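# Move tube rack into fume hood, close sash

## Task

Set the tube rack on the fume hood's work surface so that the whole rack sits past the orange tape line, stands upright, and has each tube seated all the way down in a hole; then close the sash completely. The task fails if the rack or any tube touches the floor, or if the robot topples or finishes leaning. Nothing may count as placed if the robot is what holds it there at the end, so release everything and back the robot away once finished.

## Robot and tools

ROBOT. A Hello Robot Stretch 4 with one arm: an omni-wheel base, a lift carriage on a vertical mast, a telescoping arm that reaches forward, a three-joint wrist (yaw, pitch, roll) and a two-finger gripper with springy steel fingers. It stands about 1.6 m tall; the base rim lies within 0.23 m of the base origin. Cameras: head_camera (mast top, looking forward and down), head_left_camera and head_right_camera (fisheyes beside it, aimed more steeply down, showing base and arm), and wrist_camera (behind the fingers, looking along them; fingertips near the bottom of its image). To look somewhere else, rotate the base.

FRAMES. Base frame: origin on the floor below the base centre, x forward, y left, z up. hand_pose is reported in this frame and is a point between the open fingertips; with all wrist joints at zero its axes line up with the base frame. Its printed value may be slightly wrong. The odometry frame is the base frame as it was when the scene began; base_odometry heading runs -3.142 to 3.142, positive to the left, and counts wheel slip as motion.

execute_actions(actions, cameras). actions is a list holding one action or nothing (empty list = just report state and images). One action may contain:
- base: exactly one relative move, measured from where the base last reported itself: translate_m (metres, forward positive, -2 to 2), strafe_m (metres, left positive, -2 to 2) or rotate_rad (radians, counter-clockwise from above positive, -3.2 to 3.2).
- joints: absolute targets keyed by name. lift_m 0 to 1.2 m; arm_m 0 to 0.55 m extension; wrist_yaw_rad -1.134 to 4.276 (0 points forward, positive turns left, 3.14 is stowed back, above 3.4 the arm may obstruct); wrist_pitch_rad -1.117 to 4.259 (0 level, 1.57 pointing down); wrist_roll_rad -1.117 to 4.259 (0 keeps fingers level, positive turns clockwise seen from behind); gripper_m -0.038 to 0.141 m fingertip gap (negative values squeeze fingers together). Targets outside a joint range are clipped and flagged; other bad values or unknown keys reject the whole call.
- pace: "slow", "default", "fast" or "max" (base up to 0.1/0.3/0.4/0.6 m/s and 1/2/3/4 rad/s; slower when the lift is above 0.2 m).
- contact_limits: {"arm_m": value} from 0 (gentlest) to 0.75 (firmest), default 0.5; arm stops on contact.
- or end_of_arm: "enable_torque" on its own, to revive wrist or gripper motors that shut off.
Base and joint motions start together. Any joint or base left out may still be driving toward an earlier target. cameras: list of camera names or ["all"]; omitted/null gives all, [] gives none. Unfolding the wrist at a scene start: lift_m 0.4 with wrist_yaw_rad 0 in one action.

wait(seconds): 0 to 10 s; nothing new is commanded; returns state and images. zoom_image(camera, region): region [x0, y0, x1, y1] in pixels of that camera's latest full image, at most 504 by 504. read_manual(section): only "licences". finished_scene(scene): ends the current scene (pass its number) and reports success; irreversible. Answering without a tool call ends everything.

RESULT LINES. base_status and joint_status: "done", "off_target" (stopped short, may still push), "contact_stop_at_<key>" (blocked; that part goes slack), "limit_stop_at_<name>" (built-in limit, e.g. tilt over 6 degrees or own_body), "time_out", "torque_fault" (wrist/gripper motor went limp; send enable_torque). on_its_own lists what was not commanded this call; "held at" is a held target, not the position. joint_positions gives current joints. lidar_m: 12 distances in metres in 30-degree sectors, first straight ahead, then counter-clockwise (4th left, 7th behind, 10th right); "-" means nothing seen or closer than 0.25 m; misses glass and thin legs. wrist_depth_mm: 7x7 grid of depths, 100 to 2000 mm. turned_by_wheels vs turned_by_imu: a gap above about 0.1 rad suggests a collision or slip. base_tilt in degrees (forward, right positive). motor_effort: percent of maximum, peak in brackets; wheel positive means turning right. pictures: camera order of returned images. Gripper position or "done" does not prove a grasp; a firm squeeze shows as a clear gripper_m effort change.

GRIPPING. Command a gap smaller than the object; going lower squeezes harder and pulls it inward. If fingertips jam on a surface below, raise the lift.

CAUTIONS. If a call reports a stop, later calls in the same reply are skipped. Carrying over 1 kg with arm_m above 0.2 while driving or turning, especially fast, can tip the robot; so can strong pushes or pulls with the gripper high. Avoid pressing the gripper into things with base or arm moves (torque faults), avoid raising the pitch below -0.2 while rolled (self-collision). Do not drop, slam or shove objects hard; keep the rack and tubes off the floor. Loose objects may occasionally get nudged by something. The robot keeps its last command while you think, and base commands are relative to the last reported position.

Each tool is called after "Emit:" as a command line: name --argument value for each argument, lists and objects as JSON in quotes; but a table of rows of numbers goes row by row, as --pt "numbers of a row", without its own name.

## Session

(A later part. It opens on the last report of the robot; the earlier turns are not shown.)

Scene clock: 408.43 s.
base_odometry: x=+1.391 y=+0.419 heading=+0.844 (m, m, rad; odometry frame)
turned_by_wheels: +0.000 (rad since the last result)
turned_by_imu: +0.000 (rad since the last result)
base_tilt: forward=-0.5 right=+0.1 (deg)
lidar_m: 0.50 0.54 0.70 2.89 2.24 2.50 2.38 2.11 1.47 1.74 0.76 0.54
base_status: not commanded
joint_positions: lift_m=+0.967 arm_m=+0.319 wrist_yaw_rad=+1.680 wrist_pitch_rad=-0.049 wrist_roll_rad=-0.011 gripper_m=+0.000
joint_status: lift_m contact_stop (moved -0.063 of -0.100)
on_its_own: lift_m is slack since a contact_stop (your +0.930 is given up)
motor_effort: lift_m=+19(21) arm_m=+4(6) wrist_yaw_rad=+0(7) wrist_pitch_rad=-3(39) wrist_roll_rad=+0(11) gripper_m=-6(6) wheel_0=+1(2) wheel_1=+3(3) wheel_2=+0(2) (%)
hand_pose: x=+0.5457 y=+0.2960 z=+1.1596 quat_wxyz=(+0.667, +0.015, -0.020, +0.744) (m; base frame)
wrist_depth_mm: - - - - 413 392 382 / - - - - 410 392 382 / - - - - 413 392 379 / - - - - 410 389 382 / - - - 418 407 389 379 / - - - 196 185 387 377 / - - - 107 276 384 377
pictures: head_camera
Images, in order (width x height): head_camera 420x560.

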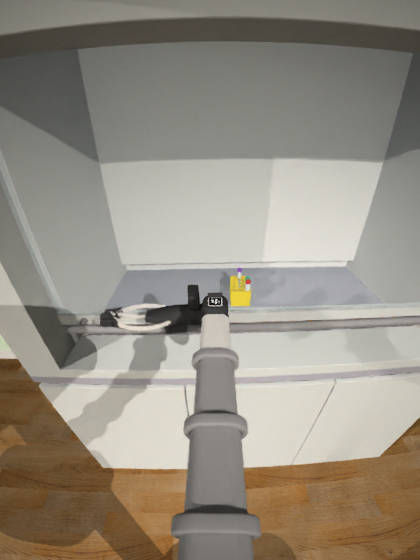

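Emit:
execute_actions --actions '[{"joints":{"lift_m":0.97},"pace":"slow"}]' --cameras '[]'

Emit:
execute_actions --actions '[{"joints":{"wrist_pitch_rad":0.35}}]' --cameras '["head_camera"]'

Scene clock: 414.60 s.
base_odometry: x=+1.391 y=+0.419 heading=+0.844 (m, m, rad; odometry frame)
turned_by_wheels: +0.000 (rad since the last result)
turned_by_imu: +0.000 (rad since the last result)
base_tilt: forward=-0.5 right=+0.0 (deg)
lidar_m: 0.51 0.53 0.71 2.90 2.26 2.52 2.38 2.10 1.48 1.74 0.80 0.54
base_status: not commanded
joint_positions: lift_m=+0.970 arm_m=+0.319 wrist_yaw_rad=+1.680 wrist_pitch_rad=-0.048 wrist_roll_rad=-0.011 gripper_m=+0.000
joint_status: all done
motor_effort: lift_m=+23(23) arm_m=+4(4) wrist_yaw_rad=+0(0) wrist_pitch_rad=-5(5) wrist_roll_rad=+0(0) gripper_m=-6(5) wheel_0=+2(1) wheel_1=+3(3) wheel_2=-1(1) (%)
hand_pose: x=+0.5457 y=+0.2960 z=+1.1618 quat_wxyz=(+0.667, +0.014, -0.020, +0.744) (m; base frame)
wrist_depth_mm: - - - - 413 392 382 / - - - - 413 392 382 / - - - - 410 392 382 / - - - - 410 392 379 / - - - 415 407 389 379 / - - - 197 184 389 377 / - - - 107 279 384 377
pictures: none
No camera images: the call's "cameras" was empty. Leave "cameras" out to get every camera's image.

Scene clock: 415.57 s.
base_odometry: x=+1.391 y=+0.419 heading=+0.844 (m, m, rad; odometry frame)
turned_by_wheels: +0.000 (rad since the last result)
turned_by_imu: +0.024 (rad since the last result)
base_tilt: forward=-0.6 right=+0.0 (deg)
lidar_m: 0.51 0.53 0.73 2.90 2.20 2.49 2.36 2.07 1.48 1.83 0.75 0.54
base_status: not commanded
joint_positions: lift_m=+0.970 arm_m=+0.319 wrist_yaw_rad=+1.680 wrist_pitch_rad=+0.352 wrist_roll_rad=-0.011 gripper_m=+0.000
joint_status: all done
motor_effort: lift_m=+15(23) arm_m=+3(4) wrist_yaw_rad=-1(23) wrist_pitch_rad=-5(82) wrist_roll_rad=+1(20) gripper_m=-5(7) wheel_0=+2(3) wheel_1=+2(6) wheel_2=+0(6) (%)
hand_pose: x=+0.5476 y=+0.2788 z=+1.0491 quat_wxyz=(+0.656, -0.134, +0.113, +0.734) (m; base frame)
wrist_depth_mm: - - - - 334 319 310 / - - - - 355 334 325 / - - - - 377 353 343 / - - - - 389 373 364 / - - - - 309 387 387 / 1808 1863 1708 196 185 207 366 / 1537 1464 1464 107 181 153 306
pictures: head_camera
Images, in order (width x height): head_camera 420x560.

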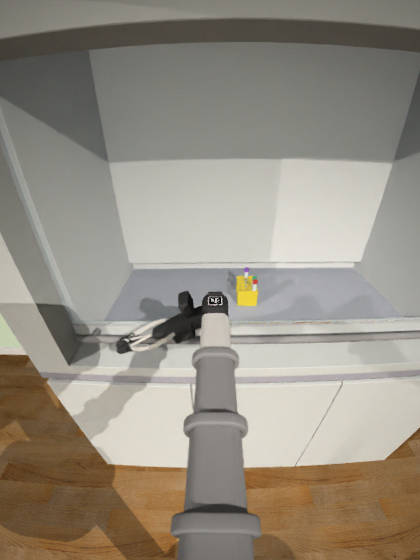

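Now finish with lift pushes (gentle).

Emit:
execute_actions --actions '[{"base":{"rotate_rad":-0.024},"joints":{"wrist_pitch_rad":-0.05,"arm_m":0.325},"contact_limits":{"arm_m":0.15},"pace":"slow"}]' --cameras '[]'

Emit:
execute_actions --actions '[{"joints":{"lift_m":0.85},"pace":"slow"}]' --cameras '["head_camera"]'

Scene clock: 422.07 s.
base_odometry: x=+1.391 y=+0.419 heading=+0.820 (m, m, rad; odometry frame)
turned_by_wheels: -0.024 (rad since the last result)
turned_by_imu: -0.024 (rad since the last result)
base_tilt: forward=-0.5 right=+0.0 (deg)
lidar_m: 0.51 0.54 0.70 2.89 2.23 2.50 2.35 2.10 1.49 1.71 0.78 0.55
base_status: done
joint_positions: lift_m=+0.970 arm_m=+0.324 wrist_yaw_rad=+1.680 wrist_pitch_rad=-0.048 wrist_roll_rad=-0.011 gripper_m=+0.000
joint_status: all done
motor_effort: lift_m=+16(16) arm_m=+6(7) wrist_yaw_rad=-1(1) wrist_pitch_rad=-6(11) wrist_roll_rad=+1(1) gripper_m=-6(6) wheel_0=+1(1) wheel_1=+1(5) wheel_2=+0(3) (%)
contact_limits: arm_m 0.15
hand_pose: x=+0.5502 y=+0.2960 z=+1.1622 quat_wxyz=(+0.667, +0.014, -0.020, +0.744) (m; base frame)
wrist_depth_mm: - - - 415 407 384 375 / - - - - 404 384 373 / - - - - 402 384 373 / - - - - 402 384 375 / - - - 410 404 382 370 / - - - 196 185 382 370 / - - - 107 384 377 373
pictures: none
No camera images: the call's "cameras" was empty. Leave "cameras" out to get every camera's image.

Scene clock: 423.53 s.
base_odometry: x=+1.391 y=+0.419 heading=+0.820 (m, m, rad; odometry frame)
turned_by_wheels: +0.000 (rad since the last result)
turned_by_imu: +0.000 (rad since the last result)
base_tilt: forward=-0.6 right=+0.0 (deg)
lidar_m: 0.50 0.53 0.72 2.89 2.23 2.51 2.35 2.13 1.47 1.72 0.76 0.55
base_status: not commanded
joint_positions: lift_m=+0.896 arm_m=+0.324 wrist_yaw_rad=+1.680 wrist_pitch_rad=-0.049 wrist_roll_rad=-0.011 gripper_m=+0.000
joint_status: lift_m contact_stop (moved -0.074 of -0.120)
on_its_own: lift_m is slack since a contact_stop (your +0.850 is given up)
motor_effort: lift_m=+19(20) arm_m=+4(6) wrist_yaw_rad=-1(7) wrist_pitch_rad=-3(40) wrist_roll_rad=+0(11) gripper_m=-7(6) wheel_0=+1(2) wheel_1=+1(1) wheel_2=+0(2) (%)
hand_pose: x=+0.5507 y=+0.2960 z=+1.0881 quat_wxyz=(+0.667, +0.015, -0.020, +0.744) (m; base frame)
wrist_depth_mm: - - - 413 407 382 377 / - - - 413 402 384 375 / - - - - 404 382 375 / - - - - 402 382 373 / - - - 407 402 382 375 / - - - 197 185 382 373 / - - - 107 277 377 370
pictures: head_camera
Images, in order (width x height): head_camera 420x560.

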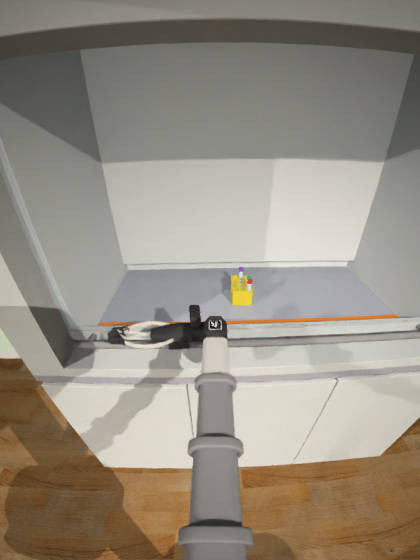

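Emit:
execute_actions --actions '[{"joints":{"lift_m":0.85},"pace":"slow"}]' --cameras '[]'

Scene clock: 426.90 s.
base_odometry: x=+1.391 y=+0.419 heading=+0.820 (m, m, rad; odometry frame)
turned_by_wheels: +0.000 (rad since the last result)
turned_by_imu: +0.000 (rad since the last result)
base_tilt: forward=-0.6 right=+0.0 (deg)
lidar_m: 0.51 0.53 0.70 2.87 2.23 2.52 2.37 2.09 1.47 1.72 0.77 0.55
base_status: not commanded
joint_positions: lift_m=+0.884 arm_m=+0.324 wrist_yaw_rad=+1.680 wrist_pitch_rad=-0.051 wrist_roll_rad=-0.011 gripper_m=+0.000
joint_status: lift_m contact_stop (moved -0.012 of -0.046)
on_its_own: lift_m is slack since a contact_stop (your +0.850 is given up)
motor_effort: lift_m=+19(19) arm_m=+4(4) wrist_yaw_rad=-2(5) wrist_pitch_rad=+3(31) wrist_roll_rad=-1(6) gripper_m=-5(5) wheel_0=+1(1) wheel_1=+0(1) wheel_2=-1(1) (%)
hand_pose: x=+0.5506 y=+0.2959 z=+1.0767 quat_wxyz=(+0.667, +0.015, -0.021, +0.744) (m; base frame)
wrist_depth_mm: - - - - 404 387 377 / - - - - 404 384 375 / - - - - 402 384 375 / - - - - 404 382 375 / - - - 410 402 382 375 / - - - 197 185 379 370 / - - - 107 281 377 373
pictures: none
No camera images: the call's "cameras" was empty. Leave "cameras" out to get every camera's image.

Emit:
execute_actions --actions '[{"joints":{"lift_m":0.85},"pace":"slow"}]' --cameras '[]'

Scene clock: 429.97 s.
base_odometry: x=+1.391 y=+0.419 heading=+0.820 (m, m, rad; odometry frame)
turned_by_wheels: +0.000 (rad since the last result)
turned_by_imu: +0.000 (rad since the last result)
base_tilt: forward=-0.6 right=+0.1 (deg)
lidar_m: 0.50 0.52 0.72 2.89 2.23 2.52 2.36 2.09 1.47 1.73 0.77 0.53
base_status: not commanded
joint_positions: lift_m=+0.875 arm_m=+0.324 wrist_yaw_rad=+1.680 wrist_pitch_rad=-0.051 wrist_roll_rad=-0.011 gripper_m=+0.000
joint_status: lift_m contact_stop (moved -0.009 of -0.034)
on_its_own: lift_m is slack since a contact_stop (your +0.850 is given up)
motor_effort: lift_m=+19(20) arm_m=+3(3) wrist_yaw_rad=+1(6) wrist_pitch_rad=+4(30) wrist_roll_rad=+0(5) gripper_m=-6(6) wheel_0=+0(0) wheel_1=+0(1) wheel_2=+0(2) (%)
hand_pose: x=+0.5508 y=+0.2959 z=+1.0675 quat_wxyz=(+0.667, +0.015, -0.021, +0.744) (m; base frame)
wrist_depth_mm: - - - - 404 387 377 / - - - - 404 384 375 / - - - - 402 384 377 / - - - - 402 384 373 / - - - 410 402 382 373 / - - - 196 185 382 370 / - - - 107 281 377 370
pictures: none
No camera images: the call's "cameras" was empty. Leave "cameras" out to get every camera's image.

Emit:
execute_actions --actions '[{"joints":{"lift_m":0.84},"pace":"slow"}]' --cameras '[]'

Scene clock: 433.17 s.
base_odometry: x=+1.391 y=+0.419 heading=+0.820 (m, m, rad; odometry frame)
turned_by_wheels: +0.000 (rad since the last result)
turned_by_imu: +0.000 (rad since the last result)
base_tilt: forward=-0.5 right=+0.1 (deg)
lidar_m: 0.51 0.53 0.72 2.90 2.24 2.51 2.36 2.10 1.46 1.71 0.76 0.54
base_status: not commanded
joint_positions: lift_m=+0.865 arm_m=+0.324 wrist_yaw_rad=+1.680 wrist_pitch_rad=-0.051 wrist_roll_rad=-0.011 gripper_m=+0.000
joint_status: lift_m contact_stop (moved -0.009 of -0.035)
on_its_own: lift_m is slack since a contact_stop (your +0.840 is given up)
motor_effort: lift_m=+19(19) arm_m=+3(4) wrist_yaw_rad=+1(6) wrist_pitch_rad=+4(30) wrist_roll_rad=+1(6) gripper_m=-5(5) wheel_0=+0(1) wheel_1=+0(0) wheel_2=+0(1) (%)
hand_pose: x=+0.5509 y=+0.2959 z=+1.0583 quat_wxyz=(+0.668, +0.015, -0.021, +0.744) (m; base frame)
wrist_depth_mm: - - - - 407 387 379 / - - - - 404 387 377 / - - - - 402 384 375 / - - - - 404 382 373 / - - - 407 402 382 375 / - - - 196 185 382 373 / - - - 107 281 373 370
pictures: none
No camera images: the call's "cameras" was empty. Leave "cameras" out to get every camera's image.

Emit:
execute_actions --actions '[{"joints":{"lift_m":0.83},"pace":"slow"}]' --cameras '["head_camera"]'

Scene clock: 436.87 s.
base_odometry: x=+1.391 y=+0.419 heading=+0.820 (m, m, rad; odometry frame)
turned_by_wheels: +0.000 (rad since the last result)
turned_by_imu: +0.000 (rad since the last result)
base_tilt: forward=-0.5 right=+0.1 (deg)
lidar_m: 0.51 0.54 0.72 2.89 2.25 2.52 2.36 2.11 1.46 1.73 0.77 0.53
base_status: not commanded
joint_positions: lift_m=+0.859 arm_m=+0.324 wrist_yaw_rad=+1.680 wrist_pitch_rad=-0.054 wrist_roll_rad=-0.011 gripper_m=+0.000
joint_status: lift_m contact_stop (moved -0.007 of -0.035)
on_its_own: lift_m is slack since a contact_stop (your +0.830 is given up)
motor_effort: lift_m=+15(16) arm_m=+3(3) wrist_yaw_rad=+0(5) wrist_pitch_rad=+10(31) wrist_roll_rad=+0(5) gripper_m=-7(5) wheel_0=+0(0) wheel_1=+0(0) wheel_2=-1(1) (%)
hand_pose: x=+0.5507 y=+0.2959 z=+1.0523 quat_wxyz=(+0.667, +0.016, -0.022, +0.744) (m; base frame)
wrist_depth_mm: - - - - 407 387 377 / - - - - 407 384 377 / - - - - 404 384 375 / - - - - 402 384 375 / - - - 410 399 382 373 / - - - 196 185 382 370 / - - - 107 282 375 370
pictures: head_camera
Images, in order (width x height): head_camera 420x560.

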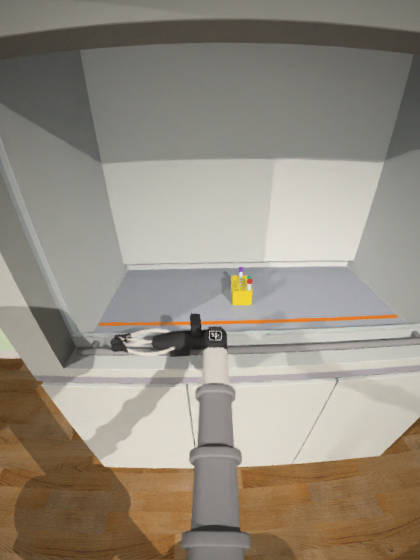

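Emit:
execute_actions --actions '[{"joints":{"lift_m":0.83},"pace":"slow"}]' --cameras '[]'

Scene clock: 439.97 s.
base_odometry: x=+1.391 y=+0.419 heading=+0.820 (m, m, rad; odometry frame)
turned_by_wheels: +0.000 (rad since the last result)
turned_by_imu: +0.000 (rad since the last result)
base_tilt: forward=-0.5 right=+0.0 (deg)
lidar_m: 0.50 0.54 0.73 2.90 2.23 2.52 2.37 2.11 1.47 1.71 0.76 0.55
base_status: not commanded
joint_positions: lift_m=+0.857 arm_m=+0.324 wrist_yaw_rad=+1.681 wrist_pitch_rad=-0.055 wrist_roll_rad=-0.011 gripper_m=+0.000
joint_status: lift_m contact_stop (moved -0.001 of -0.029)
on_its_own: lift_m is slack since a contact_stop (your +0.830 is given up)
motor_effort: lift_m=+13(19) arm_m=+3(3) wrist_yaw_rad=-2(4) wrist_pitch_rad=+14(34) wrist_roll_rad=+1(7) gripper_m=-6(6) wheel_0=+0(0) wheel_1=+0(0) wheel_2=-2(2) (%)
hand_pose: x=+0.5506 y=+0.2959 z=+1.0514 quat_wxyz=(+0.667, +0.017, -0.023, +0.744) (m; base frame)
wrist_depth_mm: - - - - 407 387 375 / - - - - 407 387 377 / - - - - 407 387 375 / - - - - 402 384 377 / - - - 410 402 382 373 / - - - 197 185 379 373 / - - - 107 283 375 368
pictures: none
No camera images: the call's "cameras" was empty. Leave "cameras" out to get every camera's image.

Bottomed out. Move clear.

Emit:
execute_actions --actions '[{"joints":{"lift_m":0.9}}]' --cameras '[]'

Emit:
execute_actions --actions '[{"base":{"translate_m":-0.25},"joints":{"arm_m":0.0}}]' --cameras '["head_camera"]'

Emit:
zoom_image --camera "head_camera" --region '[60, 200, 400, 360]'

Scene clock: 446.50 s.
base_odometry: x=+1.391 y=+0.419 heading=+0.820 (m, m, rad; odometry frame)
turned_by_wheels: +0.000 (rad since the last result)
turned_by_imu: +0.000 (rad since the last result)
base_tilt: forward=-0.6 right=+0.0 (deg)
lidar_m: 0.51 0.55 0.75 2.89 2.23 2.50 2.37 2.11 1.48 1.72 0.77 0.54
base_status: not commanded
joint_positions: lift_m=+0.900 arm_m=+0.324 wrist_yaw_rad=+1.680 wrist_pitch_rad=-0.048 wrist_roll_rad=-0.011 gripper_m=+0.000
joint_status: all done
motor_effort: lift_m=+22(22) arm_m=+3(3) wrist_yaw_rad=+1(1) wrist_pitch_rad=-5(6) wrist_roll_rad=+1(1) gripper_m=-6(5) wheel_0=+0(0) wheel_1=+0(0) wheel_2=-1(1) (%)
hand_pose: x=+0.5509 y=+0.2959 z=+1.0918 quat_wxyz=(+0.668, +0.014, -0.020, +0.744) (m; base frame)
wrist_depth_mm: - - - 413 402 384 377 / - - - 413 402 387 377 / - - - - 402 384 375 / - - - - 402 382 375 / - - - 407 402 382 373 / - - - 197 185 382 370 / - - - 107 314 377 373
pictures: none
No camera images: the call's "cameras" was empty. Leave "cameras" out to get every camera's image.

Scene clock: 448.80 s.
base_odometry: x=+1.221 y=+0.237 heading=+0.820 (m, m, rad; odometry frame)
turned_by_wheels: +0.000 (rad since the last result)
turned_by_imu: +0.000 (rad since the last result)
base_tilt: forward=-0.6 right=+0.0 (deg)
lidar_m: 0.76 0.79 2.18 2.36 2.16 2.23 2.11 2.08 1.46 1.41 1.12 0.80
base_status: done
joint_positions: lift_m=+0.900 arm_m=+0.001 wrist_yaw_rad=+1.680 wrist_pitch_rad=-0.048 wrist_roll_rad=-0.011 gripper_m=+0.000
joint_status: all done
motor_effort: lift_m=+23(22) arm_m=-6(6) wrist_yaw_rad=+1(1) wrist_pitch_rad=-5(5) wrist_roll_rad=+0(1) gripper_m=-4(5) wheel_0=-1(10) wheel_1=+0(4) wheel_2=-1(7) (%)
hand_pose: x=+0.2275 y=+0.2960 z=+1.0918 quat_wxyz=(+0.667, +0.014, -0.020, +0.744) (m; base frame)
wrist_depth_mm: - - - - - - - / - - - - - - - / - - - - - - - / - - - - - - - / - - - - - - - / - - - 197 185 - - / - - - 107 - - -
pictures: head_camera
Images, in order (width x height): head_camera 420x560.

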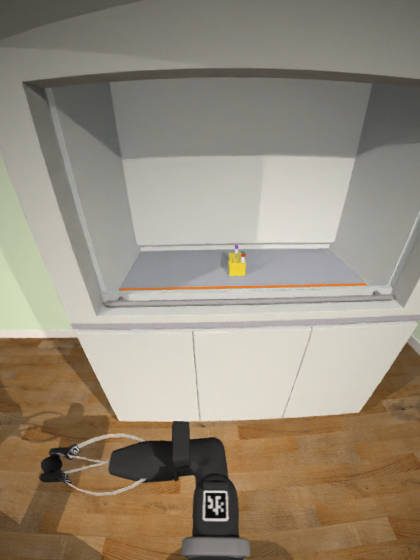

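Region (60, 200, 400, 360) of head_camera's 420x560 image, scaled by 1.482, with more detail than that image has; it fills the top 237 rows of this view, and the rest is white.

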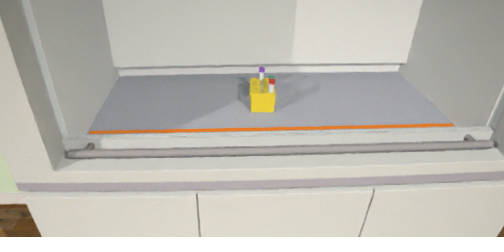

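Emit:
finished_scene --scene 1

The scene is finished: the task was done.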